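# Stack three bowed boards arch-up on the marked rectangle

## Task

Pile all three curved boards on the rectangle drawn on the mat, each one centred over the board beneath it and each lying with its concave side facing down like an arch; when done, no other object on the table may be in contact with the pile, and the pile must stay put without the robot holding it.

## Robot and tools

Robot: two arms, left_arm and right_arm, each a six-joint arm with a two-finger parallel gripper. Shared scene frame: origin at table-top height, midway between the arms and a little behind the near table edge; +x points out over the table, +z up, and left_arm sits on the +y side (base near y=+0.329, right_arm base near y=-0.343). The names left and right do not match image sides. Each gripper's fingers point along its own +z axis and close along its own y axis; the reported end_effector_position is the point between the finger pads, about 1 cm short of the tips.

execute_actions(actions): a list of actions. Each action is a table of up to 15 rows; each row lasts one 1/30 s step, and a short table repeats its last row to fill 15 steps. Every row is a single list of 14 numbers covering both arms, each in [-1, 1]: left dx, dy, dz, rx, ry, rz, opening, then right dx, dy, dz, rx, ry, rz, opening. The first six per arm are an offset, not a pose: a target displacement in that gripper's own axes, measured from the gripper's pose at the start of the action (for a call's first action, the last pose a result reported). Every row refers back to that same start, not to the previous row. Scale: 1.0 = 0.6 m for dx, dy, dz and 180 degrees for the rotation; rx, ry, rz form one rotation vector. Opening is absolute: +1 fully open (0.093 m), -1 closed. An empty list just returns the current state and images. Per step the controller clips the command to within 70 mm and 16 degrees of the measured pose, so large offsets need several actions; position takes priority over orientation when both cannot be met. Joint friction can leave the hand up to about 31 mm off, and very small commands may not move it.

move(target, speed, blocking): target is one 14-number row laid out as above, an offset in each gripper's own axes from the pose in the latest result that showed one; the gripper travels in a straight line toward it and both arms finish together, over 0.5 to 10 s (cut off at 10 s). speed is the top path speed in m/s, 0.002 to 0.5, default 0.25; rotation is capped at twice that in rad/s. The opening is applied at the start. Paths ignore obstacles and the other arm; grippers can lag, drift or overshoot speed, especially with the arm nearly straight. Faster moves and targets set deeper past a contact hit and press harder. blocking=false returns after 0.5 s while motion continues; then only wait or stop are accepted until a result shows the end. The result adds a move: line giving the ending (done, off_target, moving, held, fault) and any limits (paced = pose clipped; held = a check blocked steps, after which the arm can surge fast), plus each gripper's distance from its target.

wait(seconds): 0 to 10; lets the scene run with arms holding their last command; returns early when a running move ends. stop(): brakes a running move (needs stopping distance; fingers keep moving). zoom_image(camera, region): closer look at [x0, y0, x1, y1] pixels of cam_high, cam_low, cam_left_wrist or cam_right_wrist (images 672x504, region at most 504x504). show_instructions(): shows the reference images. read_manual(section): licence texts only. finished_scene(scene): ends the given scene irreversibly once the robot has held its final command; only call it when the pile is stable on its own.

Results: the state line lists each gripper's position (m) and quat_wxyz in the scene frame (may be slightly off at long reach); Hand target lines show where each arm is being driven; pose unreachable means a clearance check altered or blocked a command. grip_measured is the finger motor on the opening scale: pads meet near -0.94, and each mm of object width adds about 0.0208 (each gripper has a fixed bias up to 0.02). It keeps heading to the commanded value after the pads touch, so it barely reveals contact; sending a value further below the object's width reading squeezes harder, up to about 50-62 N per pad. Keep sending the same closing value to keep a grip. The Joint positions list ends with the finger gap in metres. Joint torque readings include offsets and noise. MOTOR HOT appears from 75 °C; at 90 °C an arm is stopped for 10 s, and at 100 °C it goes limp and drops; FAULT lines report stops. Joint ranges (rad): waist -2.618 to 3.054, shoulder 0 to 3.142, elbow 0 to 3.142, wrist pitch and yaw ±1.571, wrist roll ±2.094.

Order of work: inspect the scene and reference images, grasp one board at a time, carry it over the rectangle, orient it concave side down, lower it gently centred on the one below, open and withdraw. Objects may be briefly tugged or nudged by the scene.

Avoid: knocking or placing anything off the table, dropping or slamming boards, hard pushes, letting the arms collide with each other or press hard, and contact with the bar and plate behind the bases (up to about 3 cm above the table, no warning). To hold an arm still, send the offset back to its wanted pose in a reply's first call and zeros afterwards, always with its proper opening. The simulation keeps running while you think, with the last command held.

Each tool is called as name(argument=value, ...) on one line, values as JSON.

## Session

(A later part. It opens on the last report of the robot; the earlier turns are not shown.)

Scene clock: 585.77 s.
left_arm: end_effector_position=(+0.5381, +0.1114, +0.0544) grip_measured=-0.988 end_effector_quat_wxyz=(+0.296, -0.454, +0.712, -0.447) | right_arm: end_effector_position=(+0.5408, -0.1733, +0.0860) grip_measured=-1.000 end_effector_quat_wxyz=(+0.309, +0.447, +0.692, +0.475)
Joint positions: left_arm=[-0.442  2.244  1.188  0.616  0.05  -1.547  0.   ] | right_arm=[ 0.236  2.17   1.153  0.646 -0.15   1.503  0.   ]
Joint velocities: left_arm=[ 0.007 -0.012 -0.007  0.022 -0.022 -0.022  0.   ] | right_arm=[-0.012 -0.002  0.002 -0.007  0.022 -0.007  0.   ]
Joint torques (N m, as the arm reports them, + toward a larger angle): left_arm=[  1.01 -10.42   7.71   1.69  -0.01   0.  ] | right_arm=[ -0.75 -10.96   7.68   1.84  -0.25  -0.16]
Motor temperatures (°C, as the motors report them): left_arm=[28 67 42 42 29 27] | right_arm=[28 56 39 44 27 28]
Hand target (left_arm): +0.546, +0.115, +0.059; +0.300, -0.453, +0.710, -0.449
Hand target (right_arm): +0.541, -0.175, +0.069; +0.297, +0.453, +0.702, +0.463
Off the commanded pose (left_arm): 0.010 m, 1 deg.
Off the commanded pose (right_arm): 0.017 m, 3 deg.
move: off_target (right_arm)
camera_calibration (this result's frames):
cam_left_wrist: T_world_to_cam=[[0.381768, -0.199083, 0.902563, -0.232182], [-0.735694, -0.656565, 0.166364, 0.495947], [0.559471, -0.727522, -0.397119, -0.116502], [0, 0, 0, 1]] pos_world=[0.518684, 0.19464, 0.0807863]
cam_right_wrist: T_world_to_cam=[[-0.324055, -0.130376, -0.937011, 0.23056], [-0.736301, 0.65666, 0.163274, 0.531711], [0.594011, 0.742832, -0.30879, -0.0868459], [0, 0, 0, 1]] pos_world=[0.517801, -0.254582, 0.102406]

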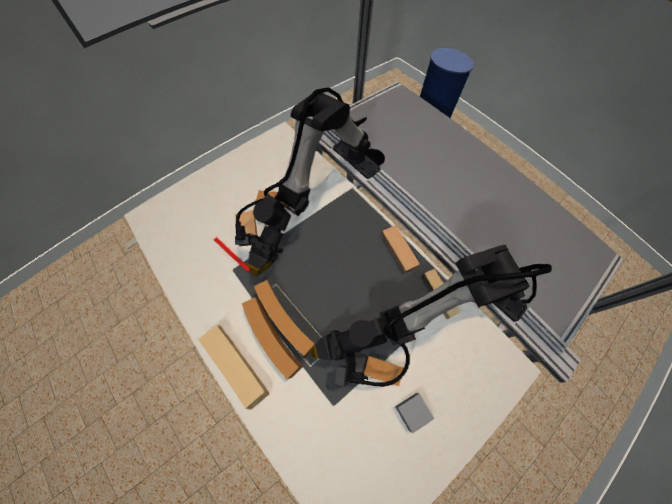

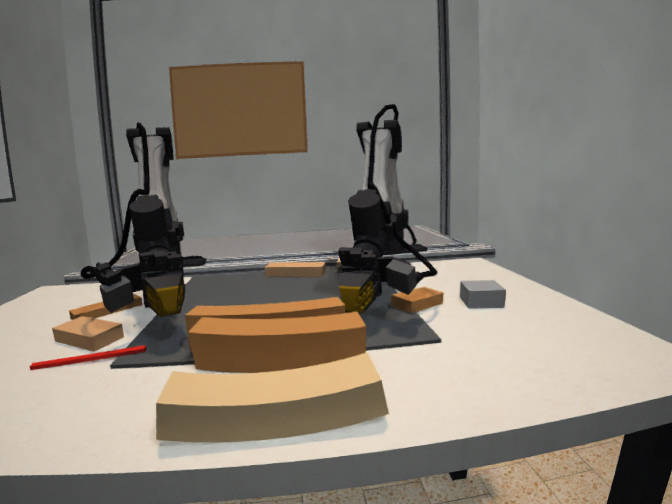

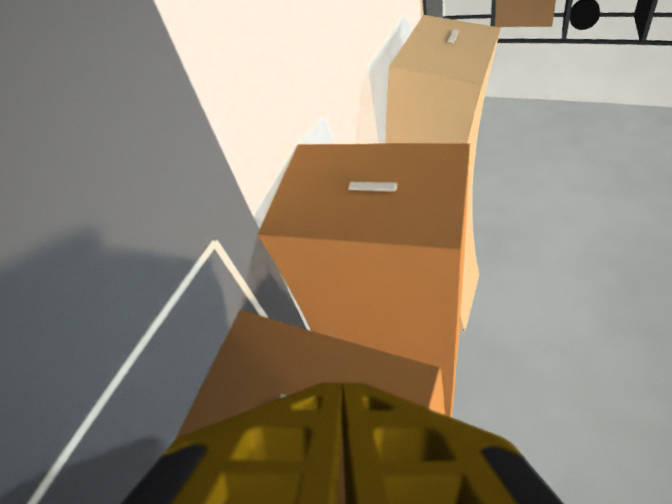

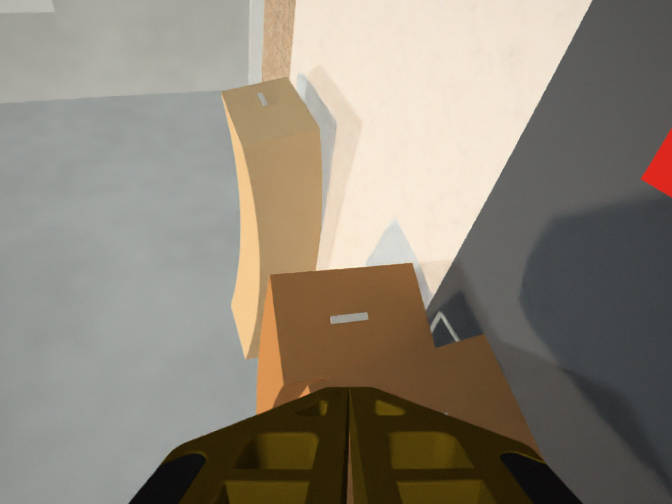

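move(target=[0.027,-0.01,0.02,0,0,0,-1, 0.06,-0.03,0.041,0,0,0,-1], speed=0.04)

zoom_image(camera="cam_high", region=[180,240,380,420])

zoom_image(camera="cam_low", region=[100,220,450,450])

Scene clock: 591.67 s.
left_arm: end_effector_position=(+0.5444, +0.1080, +0.0549) grip_measured=-0.988 end_effector_quat_wxyz=(+0.307, -0.463, +0.705, -0.440) | right_arm: end_effector_position=(+0.5430, -0.1485, +0.0754) grip_measured=-1.000 end_effector_quat_wxyz=(+0.325, +0.452, +0.681, +0.476)
Joint positions: left_arm=[-0.458  2.262  1.223  0.601  0.001 -1.56   0.   ] | right_arm=[ 0.302  2.233  1.178  0.712 -0.058  1.531  0.   ]
Joint velocities: left_arm=[-0.002  0.002  0.007 -0.066 -0.022 -0.007  0.   ] | right_arm=[ 0.007  0.007  0.012  0.051  0.022 -0.022  0.   ]
Joint torques (N m, as the arm reports them, + toward a larger angle): left_arm=[ -1.83 -10.12   7.89   1.67   0.03  -0.03] | right_arm=[  1.72 -10.94   7.82   1.96  -0.16   0.02]
Motor temperatures (°C, as the motors report them): left_arm=[28 67 42 42 29 27] | right_arm=[28 56 39 44 27 28]
Hand target (left_arm): +0.543, +0.091, +0.055; +0.296, -0.453, +0.712, -0.447
Hand target (right_arm): +0.540, -0.134, +0.060; +0.309, +0.448, +0.692, +0.475
Off the commanded pose (left_arm): 0.017 m, 2 deg.
Off the commanded pose (right_arm): 0.021 m, 2 deg.
move: off_target (left_arm, right_arm)
camera_calibration (this result's frames):
cam_left_wrist: T_world_to_cam=[[0.383354, -0.192769, 0.903261, -0.237243], [-0.713588, -0.682711, 0.157155, 0.489627], [0.586371, -0.704802, -0.399277, -0.139342], [0, 0, 0, 1]] pos_world=[0.522046, 0.190332, 0.0817087]
cam_right_wrist: T_world_to_cam=[[-0.30376, -0.119986, -0.945163, 0.215683], [-0.720731, 0.677753, 0.145593, 0.51479], [0.623118, 0.725434, -0.292352, -0.129425], [0, 0, 0, 1]] pos_world=[0.517188, -0.229132, 0.0910685]

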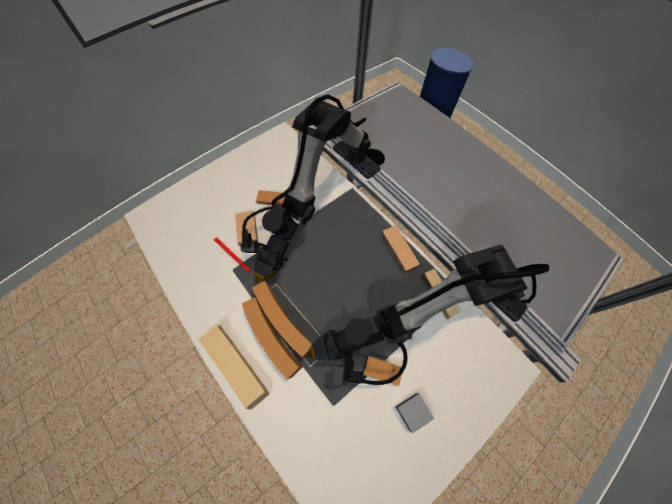

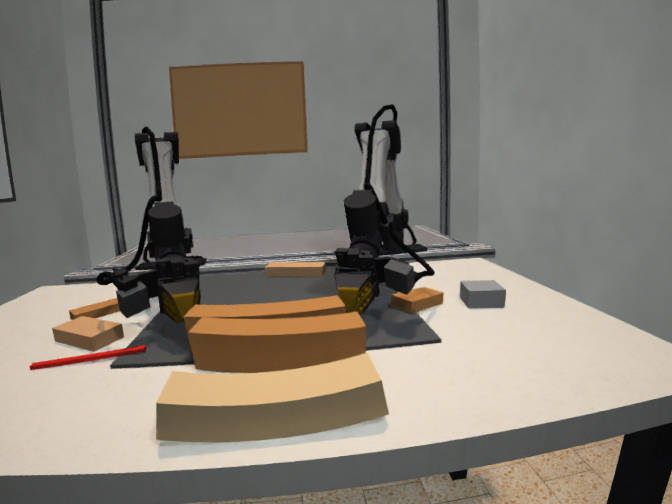

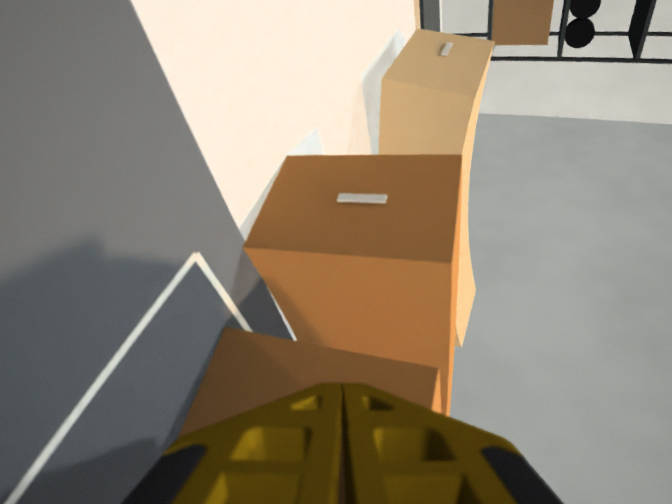

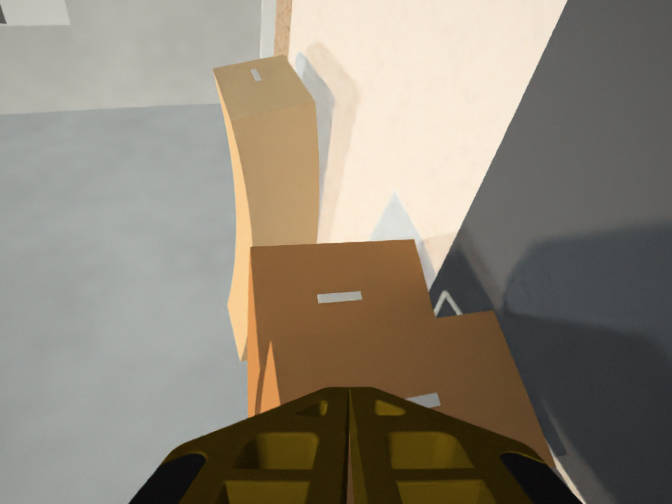

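Region (180, 240, 380, 420) of cam_high's 672x504 image, scaled by 2.520, with more detail than that image has; it fills the top 454 rows of this view, and the rest is white.

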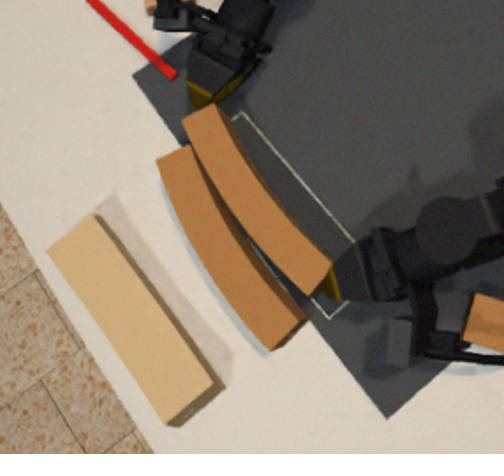

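Region (100, 220, 450, 450) of cam_low's 672x504 image, scaled by 1.440, with more detail than that image has; it fills the top 331 rows of this view, and the rest is white.

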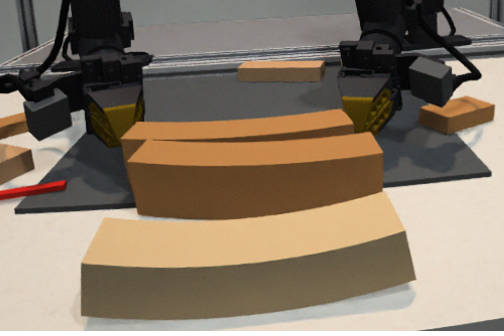

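move(target=[0.067,0.017,-0.037,0,0,0,-1, 0.067,-0.03,-0.033,0,0,0,-1], speed=0.03)

zoom_image(camera="cam_high", region=[180,240,380,420])

Scene clock: 597.60 s.
left_arm: end_effector_position=(+0.5214, +0.1085, +0.0502) grip_measured=-0.988 end_effector_quat_wxyz=(+0.332, -0.490, +0.690, -0.417) | right_arm: end_effector_position=(+0.5225, -0.1471, +0.0728) grip_measured=-1.000 end_effector_quat_wxyz=(+0.359, +0.473, +0.656, +0.466)
Joint positions: left_arm=[-0.514  2.218  1.126  0.638 -0.139 -1.601  0.   ] | right_arm=[0.359 2.207 1.071 0.822 0.086 1.561 0.   ]
Joint velocities: left_arm=[ 0.007 -0.037 -0.022 -0.022 -0.022  0.007  0.   ] | right_arm=[-0.012  0.007 -0.002 -0.007 -0.066 -0.066  0.   ]
Joint torques (N m, as the arm reports them, + toward a larger angle): left_arm=[ -3.23 -11.77   4.13   1.87   0.43  -0.03] | right_arm=[  2.74 -13.55   4.22   1.96  -0.62   0.  ]
Motor temperatures (°C, as the motors report them): left_arm=[28 68 43 43 29 27] | right_arm=[28 57 39 45 27 28]
Hand target (left_arm): +0.506, +0.081, +0.054; +0.308, -0.463, +0.705, -0.439
Hand target (right_arm): +0.505, -0.122, +0.064; +0.324, +0.452, +0.681, +0.476
Off the commanded pose (left_arm): 0.032 m, 5 deg.
Off the commanded pose (right_arm): 0.033 m, 5 deg.
move: off_target (left_arm, right_arm)
camera_calibration (this result's frames):
cam_left_wrist: T_world_to_cam=[[0.400647, -0.181947, 0.897985, -0.234021], [-0.650794, -0.746399, 0.139127, 0.449393], [0.644941, -0.640144, -0.417453, -0.163991], [0, 0, 0, 1]] pos_world=[0.491987, 0.187868, 0.0791664]
cam_right_wrist: T_world_to_cam=[[-0.282477, -0.100109, -0.954036, 0.199646], [-0.661424, 0.740653, 0.11812, 0.479718], [0.694785, 0.664388, -0.275431, -0.166139], [0, 0, 0, 1]] pos_world=[0.489123, -0.224938, 0.0880448]

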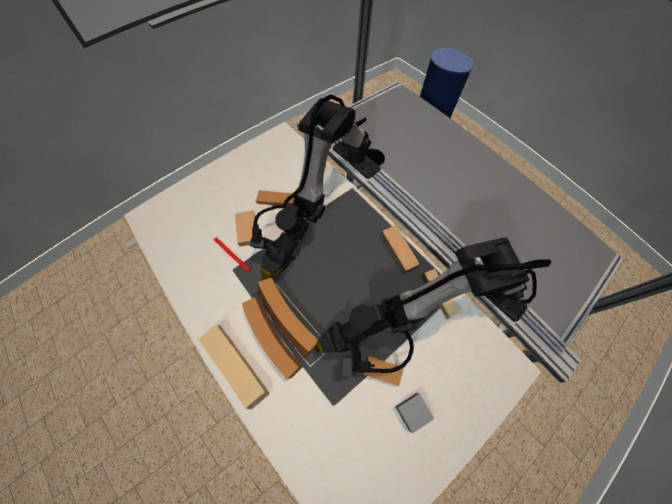

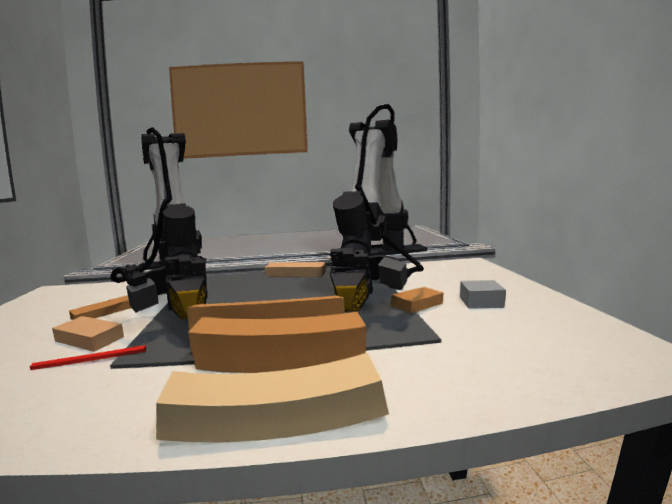

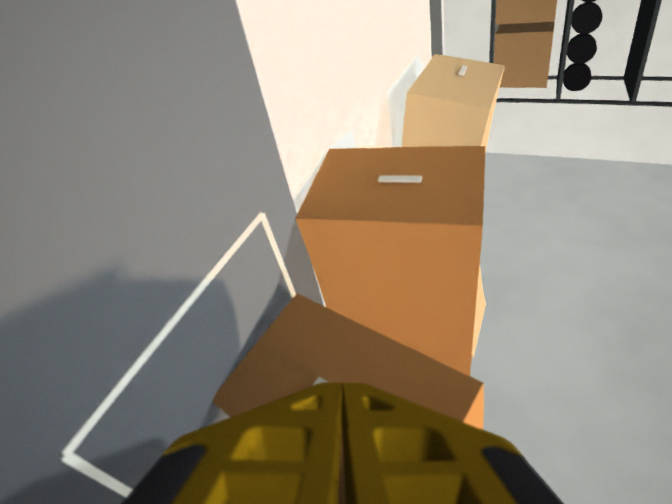

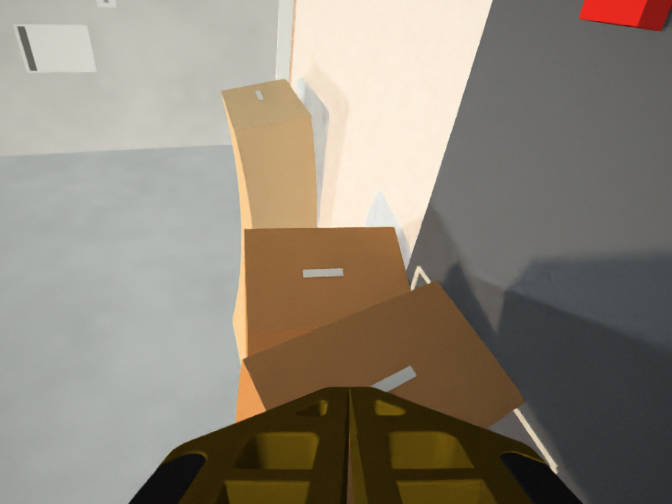

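Region (180, 240, 380, 420) of cam_high's 672x504 image, scaled by 2.520, with more detail than that image has; it fills the top 454 rows of this view, and the rest is white.

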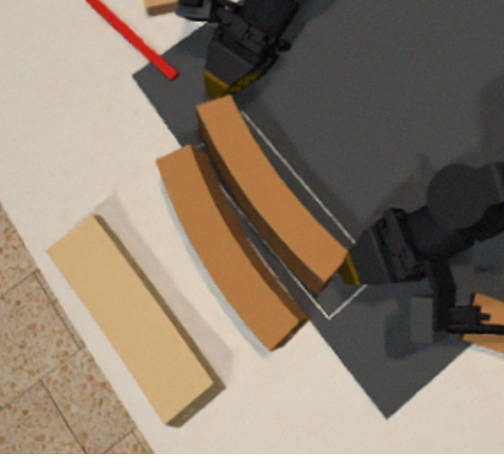

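execute_actions(actions=[])

Scene clock: 607.43 s.
left_arm: end_effector_position=(+0.5214, +0.1083, +0.0503) grip_measured=-0.988 end_effector_quat_wxyz=(+0.332, -0.490, +0.690, -0.417) | right_arm: end_effector_position=(+0.5225, -0.1472, +0.0729) grip_measured=-1.000 end_effector_quat_wxyz=(+0.359, +0.473, +0.656, +0.466)
Joint positions: left_arm=[-0.515  2.218  1.126  0.638 -0.14  -1.602  0.   ] | right_arm=[0.359 2.207 1.071 0.822 0.087 1.562 0.   ]
Joint velocities: left_arm=[-0.002  0.002  0.002 -0.066 -0.037  0.022  0.   ] | right_arm=[-0.022  0.007  0.007  0.007 -0.095 -0.11   0.   ]
Joint torques (N m, as the arm reports them, + toward a larger angle): left_arm=[ -3.19 -11.77   4.27   1.9    0.4   -0.05] | right_arm=[  2.74 -13.43   4.47   1.93  -0.65   0.04]
Motor temperatures (°C, as the motors report them): left_arm=[29 70 42 44 29 27] | right_arm=[28 58 39 45 27 28]
Hand target (left_arm): +0.506, +0.081, +0.054; +0.308, -0.463, +0.705, -0.440
Hand target (right_arm): +0.505, -0.122, +0.064; +0.325, +0.452, +0.681, +0.476
Off the commanded pose (left_arm): 0.032 m, 5 deg.
Off the commanded pose (right_arm): 0.033 m, 6 deg.
camera_calibration (this result's frames):
cam_left_wrist: T_world_to_cam=[[0.400413, -0.181372, 0.898206, -0.234068], [-0.650161, -0.746973, 0.139003, 0.448957], [0.645725, -0.639637, -0.417019, -0.164512], [0, 0, 0, 1]] pos_world=[0.491848, 0.187678, 0.0792307]
cam_right_wrist: T_world_to_cam=[[-0.282306, -0.0993612, -0.954165, 0.19969], [-0.660492, 0.74147, 0.118206, 0.479359], [0.695739, 0.663589, -0.274949, -0.166711], [0, 0, 0, 1]] pos_world=[0.488974, -0.224961, 0.0880376]

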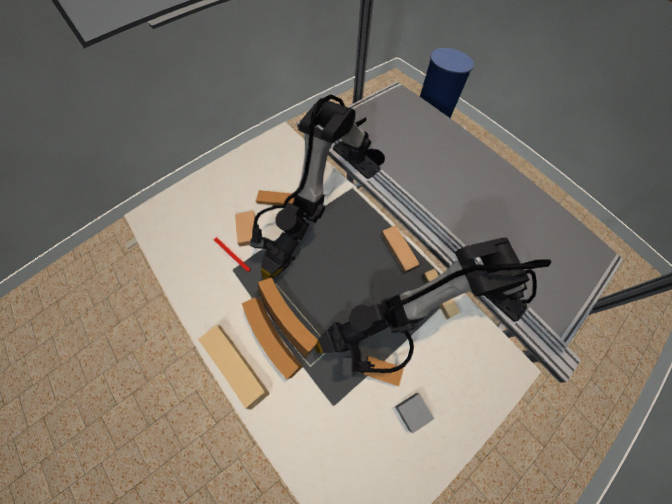

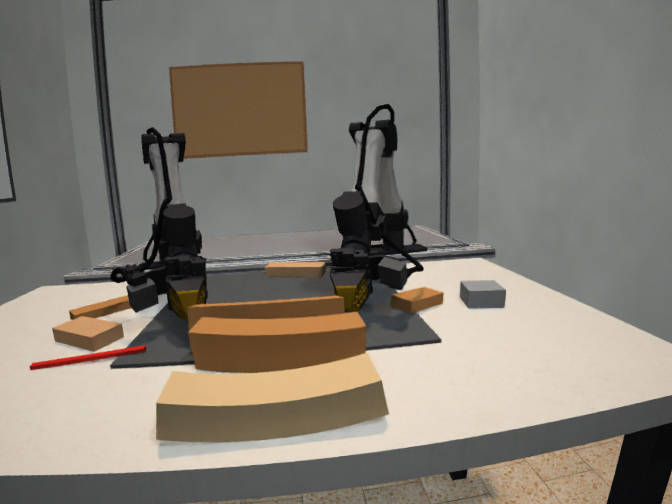

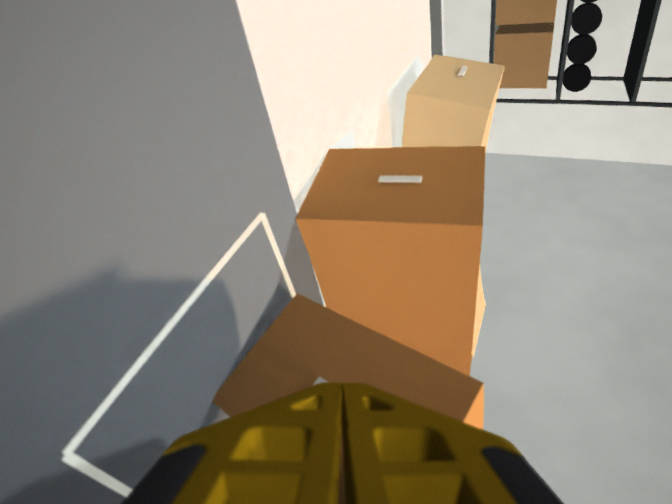

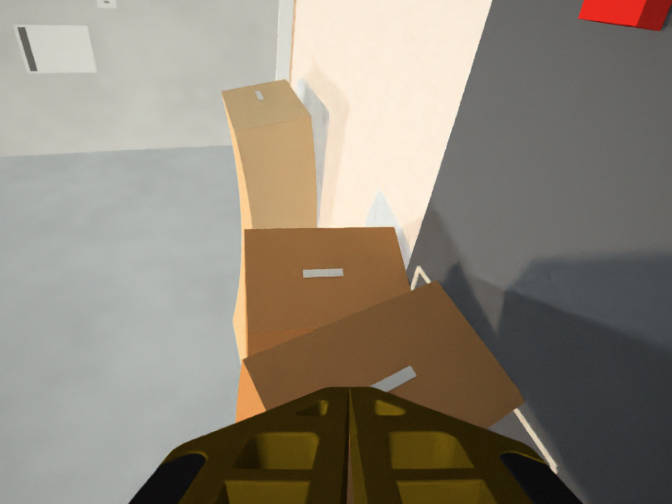

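move(target=[0.067,0.017,-0.037,0,0,0,-1,0.067,-0.03,-0.033,0,0,0,-1], speed=0.03)

move(target=[0.067,0.03,-0.03,0,0,0,-1,0.067,-0.045,-0.028,0,0,0,-1], speed=0.03)

Scene clock: 611.20 s.
left_arm: end_effector_position=(+0.4885, +0.0798, +0.0382) grip_measured=-0.988 end_effector_quat_wxyz=(+0.326, -0.491, +0.699, -0.405) | right_arm: end_effector_position=(+0.4941, -0.1160, +0.0655) grip_measured=-1.000 end_effector_quat_wxyz=(+0.360, +0.470, +0.654, +0.472)
Joint positions: left_arm=[-0.614  2.2    1.067  0.639 -0.226 -1.643  0.   ] | right_arm=[0.458 2.207 1.003 0.9   0.177 1.591 0.   ]
Joint velocities: left_arm=[-0.017  0.022 -0.007  0.037  0.007 -0.037  0.   ] | right_arm=[-0.017 -0.007 -0.007 -0.051  0.037 -0.051  0.   ]
Joint torques (N m, as the arm reports them, + toward a larger angle): left_arm=[ -0.5  -11.96   4.18   1.96  -0.24  -0.08] | right_arm=[  0.68 -12.79   4.24   2.08   0.14  -0.02]
Motor temperatures (°C, as the motors report them): left_arm=[29 71 42 44 29 27] | right_arm=[28 59 38 45 27 28]
Hand target (left_arm): +0.486, +0.078, +0.049; +0.333, -0.490, +0.690, -0.417
Hand target (right_arm): +0.487, -0.116, +0.060; +0.358, +0.474, +0.656, +0.467
Off the commanded pose (left_arm): 0.011 m, 2 deg.
Off the commanded pose (right_arm): 0.008 m, 1 deg.
move: off_target (left_arm)
camera_calibration (this result's frames):
cam_left_wrist: T_world_to_cam=[[0.424509, -0.19955, 0.88316, -0.224923], [-0.649571, -0.746631, 0.143528, 0.407475], [0.630754, -0.634604, -0.446573, -0.158512], [0, 0, 0, 1]] pos_world=[0.460148, 0.158757, 0.0693715]
cam_right_wrist: T_world_to_cam=[[-0.270617, -0.095377, -0.957951, 0.182684], [-0.66552, 0.737534, 0.114575, 0.440633], [0.695593, 0.668541, -0.263065, -0.169827], [0, 0, 0, 1]] pos_world=[0.460818, -0.194022, 0.079841]

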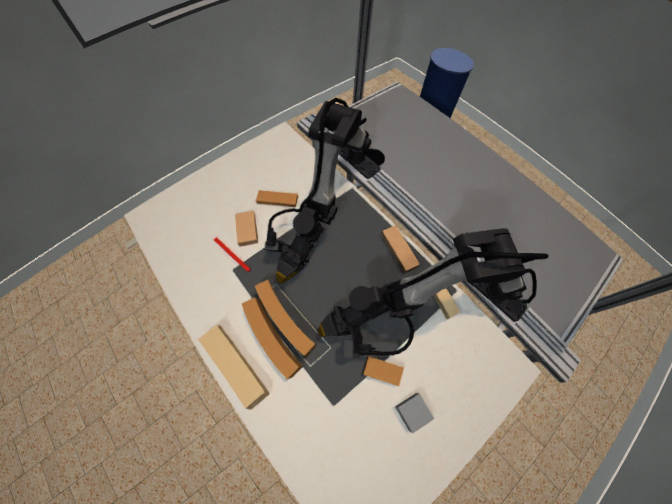

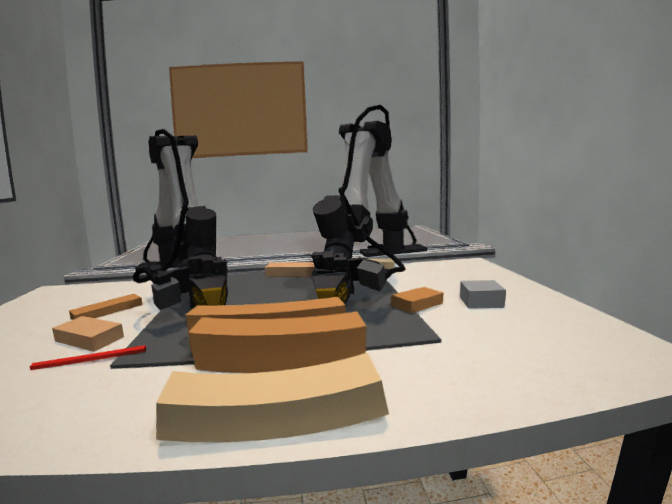

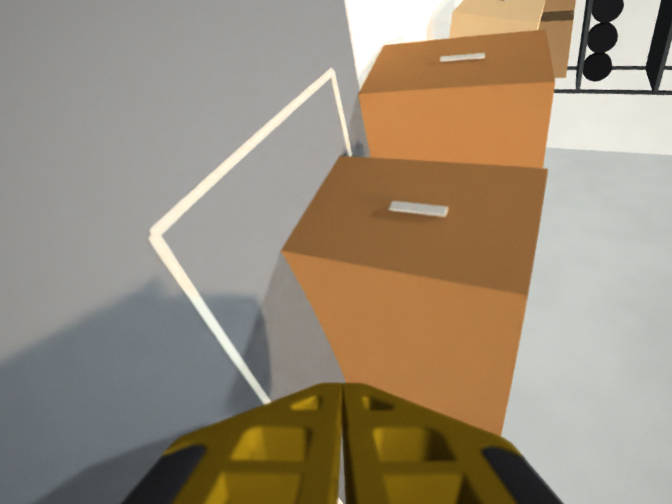

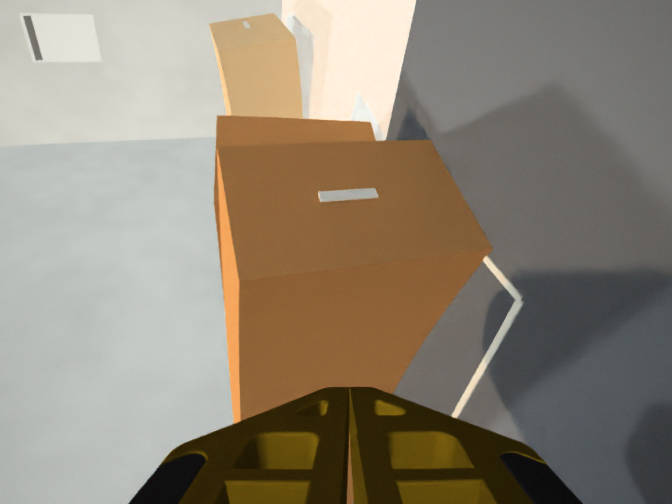

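Scene clock: 613.37 s.
left_arm: end_effector_position=(+0.4575, +0.0504, +0.0283) grip_measured=-0.988 end_effector_quat_wxyz=(+0.324, -0.491, +0.703, -0.400) | right_arm: end_effector_position=(+0.4678, -0.0841, +0.0654) grip_measured=-1.000 end_effector_quat_wxyz=(+0.367, +0.464, +0.641, +0.489)
Joint positions: left_arm=[-0.72   2.2    1.031  0.649 -0.315 -1.693  0.   ] | right_arm=[0.563 2.221 0.957 0.998 0.274 1.622 0.   ]
Joint velocities: left_arm=[ 0.002  0.007 -0.007 -0.081  0.051  0.037  0.   ] | right_arm=[ 0.002  0.002  0.007 -0.037 -0.022  0.022  0.   ]
Joint torques (N m, as the arm reports them, + toward a larger angle): left_arm=[ -0.74 -10.38   3.91   1.89  -0.33  -0.07] | right_arm=[  0.54 -10.12   3.87   2.1    0.09  -0.03]
Motor temperatures (°C, as the motors report them): left_arm=[29 71 42 44 29 27] | right_arm=[28 58 38 45 27 28]
Hand target (left_arm): +0.454, +0.050, +0.029; +0.326, -0.491, +0.699, -0.404
Hand target (right_arm): +0.459, -0.086, +0.044; +0.359, +0.470, +0.653, +0.472
Off the commanded pose (left_arm): 0.004 m, 1 deg.
Off the commanded pose (right_arm): 0.023 m, 3 deg.
move: off_target (right_arm)
camera_calibration (this result's frames):
cam_left_wrist: T_world_to_cam=[[0.432872, -0.208603, 0.876987, -0.212128], [-0.650586, -0.745704, 0.143747, 0.367164], [0.623987, -0.63278, -0.458508, -0.158677], [0, 0, 0, 1]] pos_world=[0.429708, 0.129138, 0.0604998]
cam_right_wrist: T_world_to_cam=[[-0.232777, -0.0721585, -0.969849, 0.163551], [-0.671357, 0.733433, 0.106566, 0.40249], [0.70363, 0.675921, -0.219171, -0.17887], [0, 0, 0, 1]] pos_world=[0.434144, -0.162495, 0.0765243]

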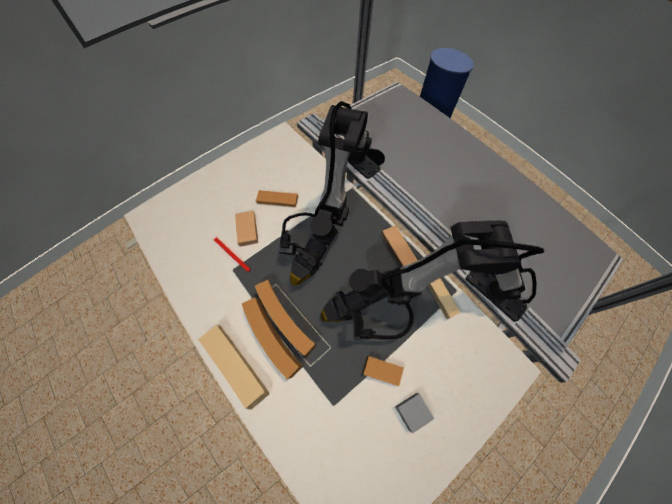

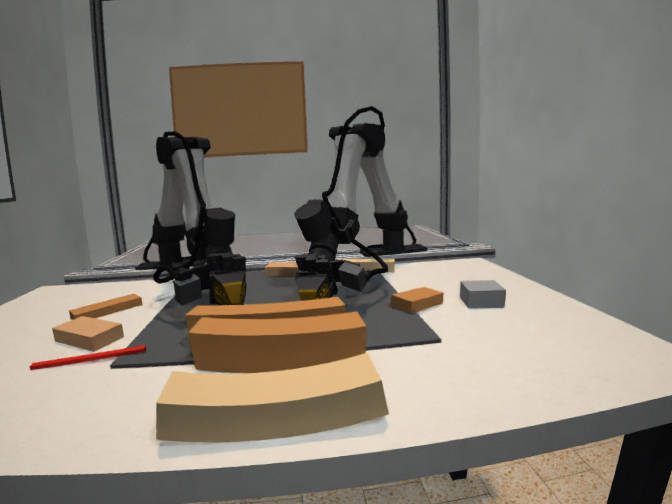

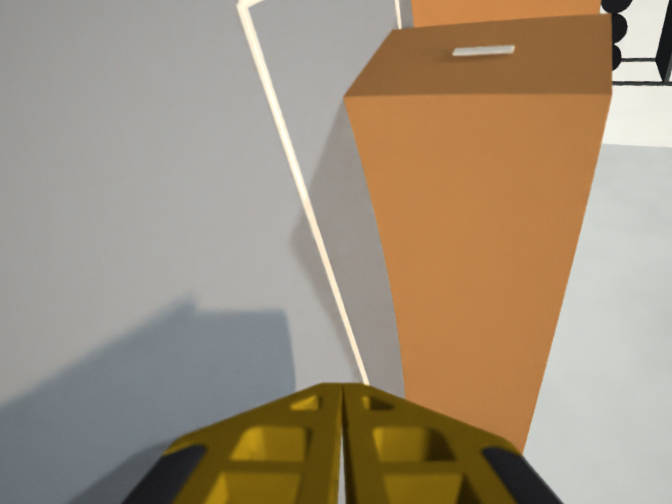

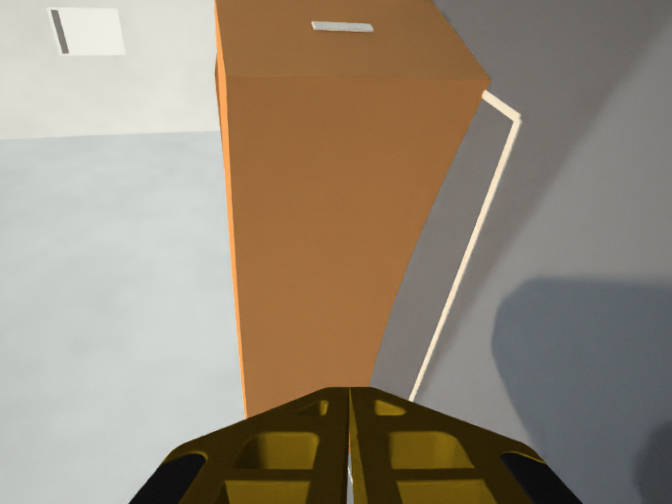

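move(target=[-0.13,0,-0.082,0,0,0,-1,-0.138,-0.008,-0.078,0,0,0,-1], speed=0.1)

move(target=[-0.088,-0.07,0.137,0,0,0,-1,-0.078,0.045,0.134,0,0,0,-1], speed=0.1)

Scene clock: 630.03 s.
left_arm: end_effector_position=(+0.4391, +0.1322, +0.0479) grip_measured=-0.988 end_effector_quat_wxyz=(+0.317, -0.495, +0.709, -0.390) | right_arm: end_effector_position=(+0.4536, -0.1746, +0.0763) grip_measured=-1.000 end_effector_quat_wxyz=(+0.371, +0.466, +0.638, +0.489)
Joint positions: left_arm=[-0.554  1.983  0.777  0.678 -0.17  -1.613  0.   ] | right_arm=[0.36  2.073 0.709 1.114 0.088 1.569 0.   ]
Joint velocities: left_arm=[ 0.017  0.012 -0.007 -0.022  0.037 -0.022  0.   ] | right_arm=[-0.002 -0.002 -0.007  0.007 -0.007  0.051  0.   ]
Joint torques (N m, as the arm reports them, + toward a larger angle): left_arm=[ 0.71 -9.76  3.61  1.93 -0.14 -0.02] | right_arm=[ -0.62 -11.5    3.39   2.12  -0.1   -0.13]
Motor temperatures (°C, as the motors report them): left_arm=[29 71 41 45 29 27] | right_arm=[28 57 38 47 27 28]
Hand target (left_arm): +0.439, +0.136, +0.055; +0.323, -0.491, +0.703, -0.400
Hand target (right_arm): +0.449, -0.177, +0.076; +0.368, +0.463, +0.642, +0.488
Off the commanded pose (left_arm): 0.010 m, 2 deg.
Off the commanded pose (right_arm): 0.006 m, 1 deg.
move: done
camera_calibration (this result's frames):
cam_left_wrist: T_world_to_cam=[[0.455591, -0.215931, 0.863603, -0.212615], [-0.645776, -0.747902, 0.153675, 0.41106], [0.612707, -0.627707, -0.480181, -0.0811898], [0, 0, 0, 1]] pos_world=[0.412064, 0.210559, 0.0814591]
cam_right_wrist: T_world_to_cam=[[-0.227415, -0.0696681, -0.971303, 0.1624], [-0.665068, 0.739693, 0.102659, 0.4567], [0.711314, 0.669328, -0.214551, -0.110286], [0, 0, 0, 1]] pos_world=[0.419116, -0.252686, 0.087193]

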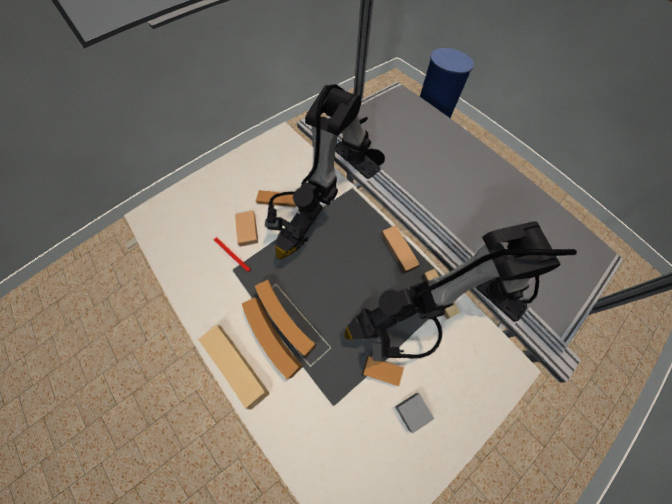

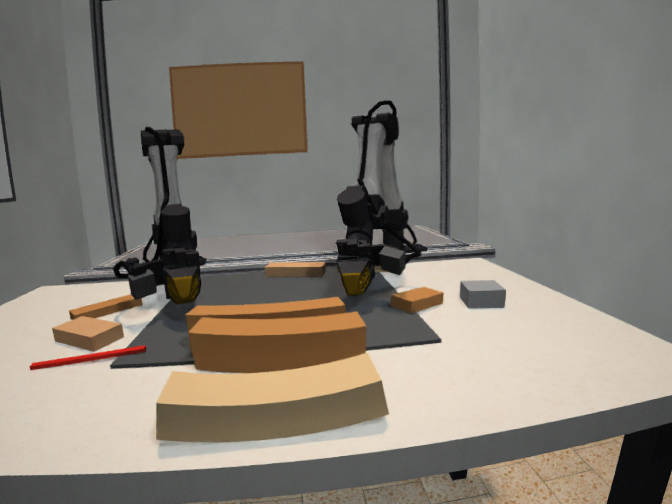

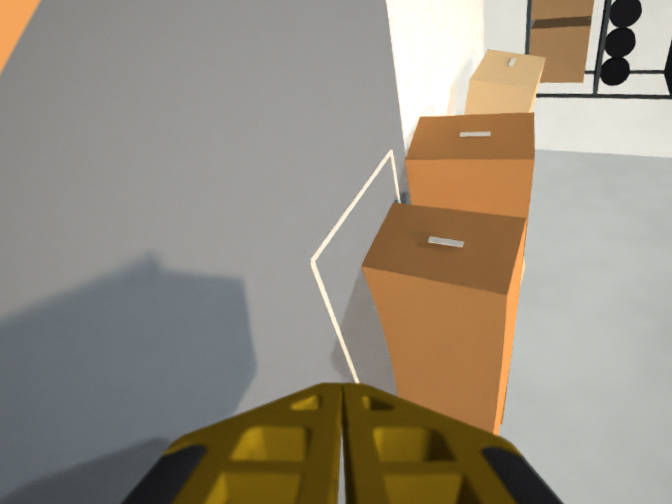

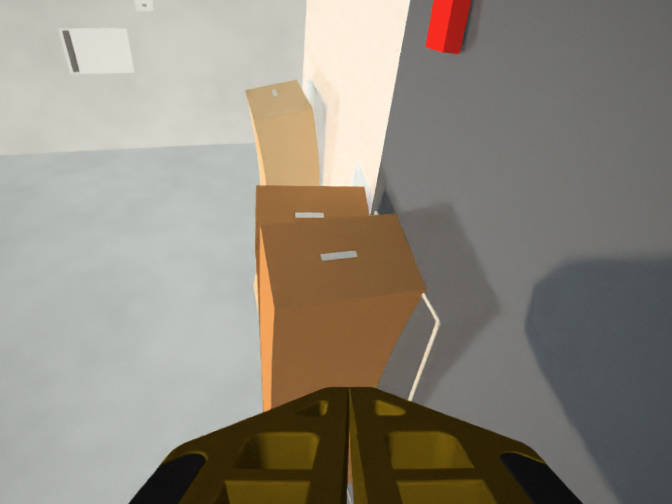

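Scene clock: 631.70 s.
left_arm: end_effector_position=(+0.5358, +0.1504, +0.0432) grip_measured=-0.988 end_effector_quat_wxyz=(+0.314, -0.496, +0.710, -0.388) | right_arm: end_effector_position=(+0.5455, -0.1937, +0.1001) grip_measured=-1.000 end_effector_quat_wxyz=(+0.382, +0.460, +0.626, +0.500)
Joint positions: left_arm=[-0.405  2.209  1.161  0.519 -0.038 -1.541  0.   ] | right_arm=[ 0.235  2.2    1.076  0.915 -0.027  1.541  0.   ]
Joint velocities: left_arm=[-0.002  0.007 -0.017 -0.022 -0.051 -0.037  0.   ] | right_arm=[-0.012 -0.022 -0.002  0.022 -0.007 -0.051  0.   ]
Joint torques (N m, as the arm reports them, + toward a larger angle): left_arm=[  1.14 -10.17   7.62   1.69  -0.03  -0.01] | right_arm=[ -0.49 -10.73   7.49   1.83  -0.16  -0.07]
Motor temperatures (°C, as the motors report them): left_arm=[28 71 41 45 29 27] | right_arm=[28 57 38 46 27 28]
Hand target (left_arm): +0.543, +0.153, +0.047; +0.316, -0.496, +0.709, -0.390
Hand target (right_arm): +0.547, -0.195, +0.083; +0.372, +0.465, +0.638, +0.488
Off the commanded pose (left_arm): 0.009 m, 1 deg.
Off the commanded pose (right_arm): 0.017 m, 2 deg.
move: off_target (right_arm)
camera_calibration (this result's frames):
cam_left_wrist: T_world_to_cam=[[0.462776, -0.215516, 0.859879, -0.252458], [-0.645337, -0.746931, 0.160105, 0.487221], [0.607765, -0.629005, -0.484742, -0.128224], [0, 0, 0, 1]] pos_world=[0.509184, 0.228858, 0.0769215]
cam_right_wrist: T_world_to_cam=[[-0.189999, -0.0576949, -0.980088, 0.187901], [-0.664075, 0.742818, 0.0850093, 0.531354], [0.723122, 0.667003, -0.179448, -0.168209], [0, 0, 0, 1]] pos_world=[0.510195, -0.271662, 0.108804]

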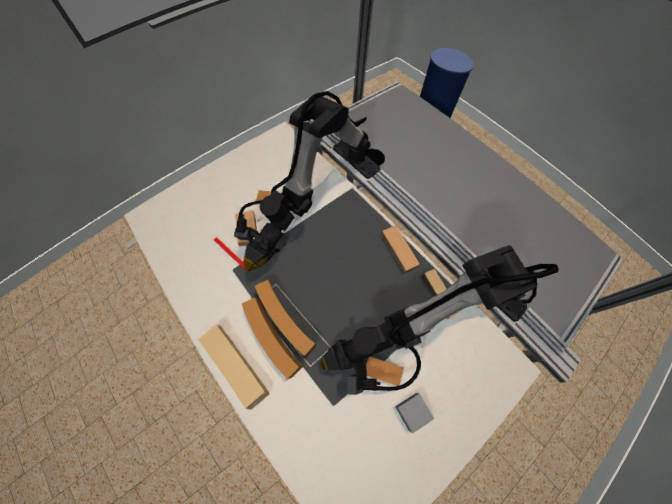

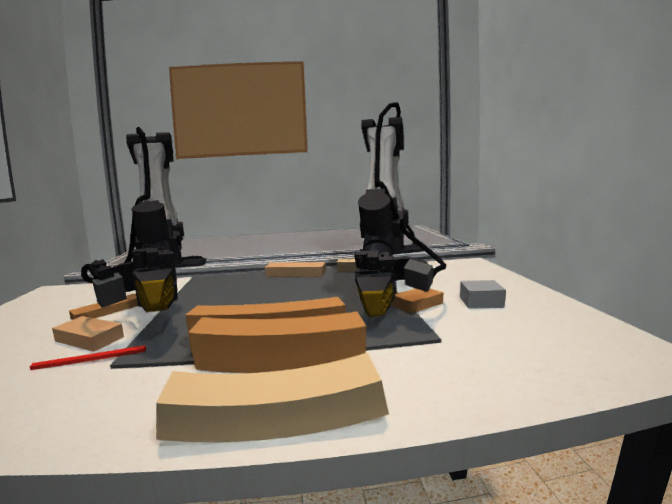

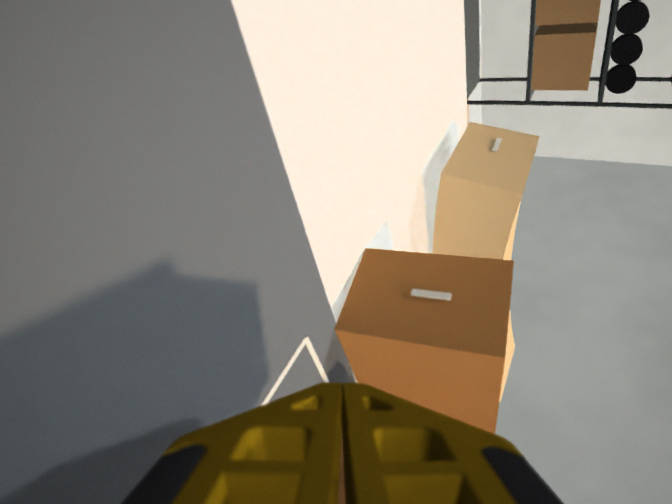

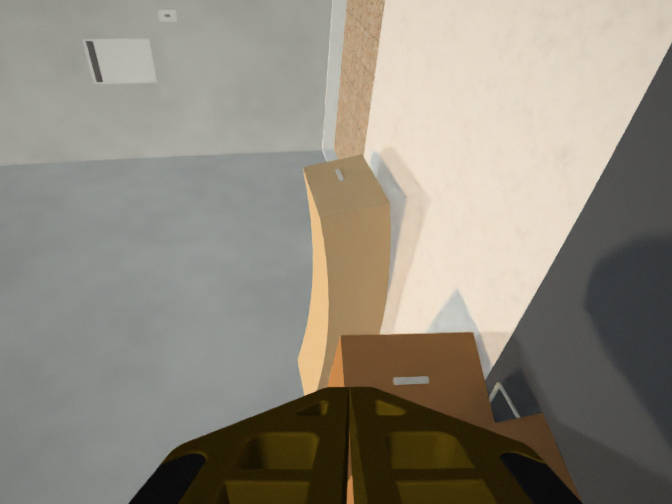

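move(target=[0.089,-0.058,0.049,0,0,0,-1,0.102,-0.05,0.077,0,0,0,-1], speed=0.04)

Scene clock: 640.37 s.
left_arm: end_effector_position=(+0.5627, +0.1119, +0.0545) grip_measured=-0.988 end_effector_quat_wxyz=(+0.331, -0.514, +0.698, -0.373) | right_arm: end_effector_position=(+0.5709, -0.1516, +0.0846) grip_measured=-1.000 end_effector_quat_wxyz=(+0.414, +0.471, +0.597, +0.500)
Joint positions: left_arm=[-0.488  2.291  1.386  0.367 -0.17  -1.597  0.   ] | right_arm=[0.34  2.37  1.254 0.958 0.148 1.566 0.   ]
Joint velocities: left_arm=[-0.012 -0.012 -0.007 -0.022 -0.081  0.037  0.   ] | right_arm=[ 0.002  0.007 -0.002 -0.007  0.066 -0.007  0.   ]
Joint torques (N m, as the arm reports them, + toward a larger angle): left_arm=[ -2.65 -10.81   8.13   1.61   0.2   -0.04] | right_arm=[  2.28 -11.03   7.33   1.83  -0.5   -0.06]
Motor temperatures (°C, as the motors report them): left_arm=[28 71 42 44 29 27] | right_arm=[28 57 38 46 27 28]
Hand target (left_arm): +0.559, +0.086, +0.056; +0.314, -0.496, +0.710, -0.388
Hand target (right_arm): +0.562, -0.126, +0.060; +0.381, +0.461, +0.625, +0.501
Off the commanded pose (left_arm): 0.027 m, 4 deg.
Off the commanded pose (right_arm): 0.037 m, 5 deg.
move: off_target (left_arm, right_arm)
camera_calibration (this result's frames):
cam_left_wrist: T_world_to_cam=[[0.472358, -0.20417, 0.857434, -0.289477], [-0.599855, -0.787225, 0.143007, 0.453837], [0.645795, -0.581887, -0.494324, -0.189414], [0, 0, 0, 1]] pos_world=[0.531296, 0.187951, 0.089673]
cam_right_wrist: T_world_to_cam=[[-0.142839, -0.0366103, -0.989069, 0.156937], [-0.611847, 0.78876, 0.0591654, 0.497655], [0.777972, 0.61361, -0.135065, -0.260561], [0, 0, 0, 1]] pos_world=[0.529614, -0.226902, 0.0905853]

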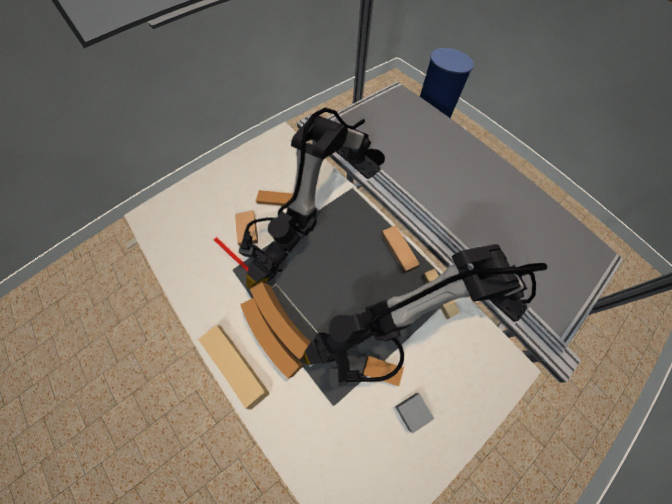

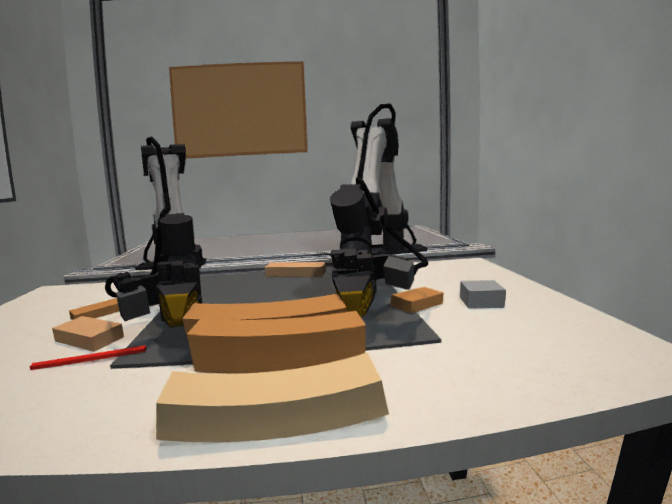

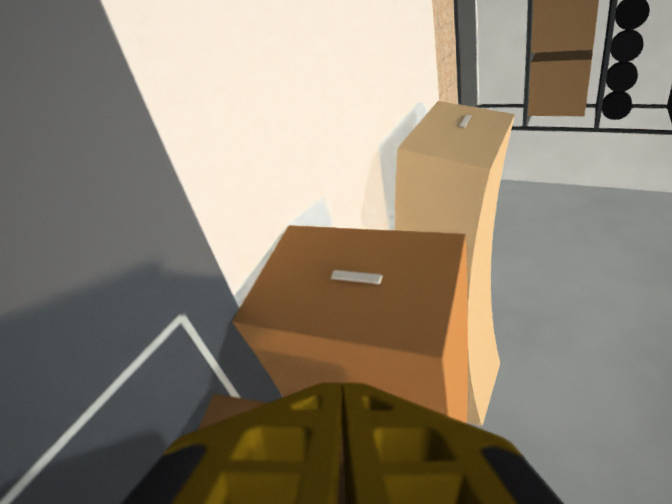

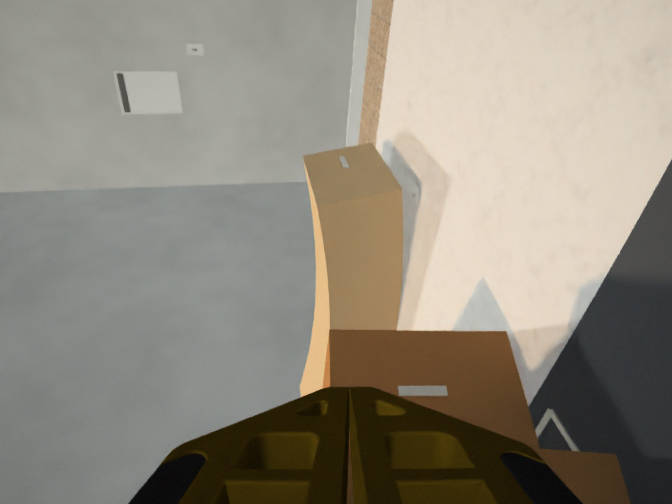

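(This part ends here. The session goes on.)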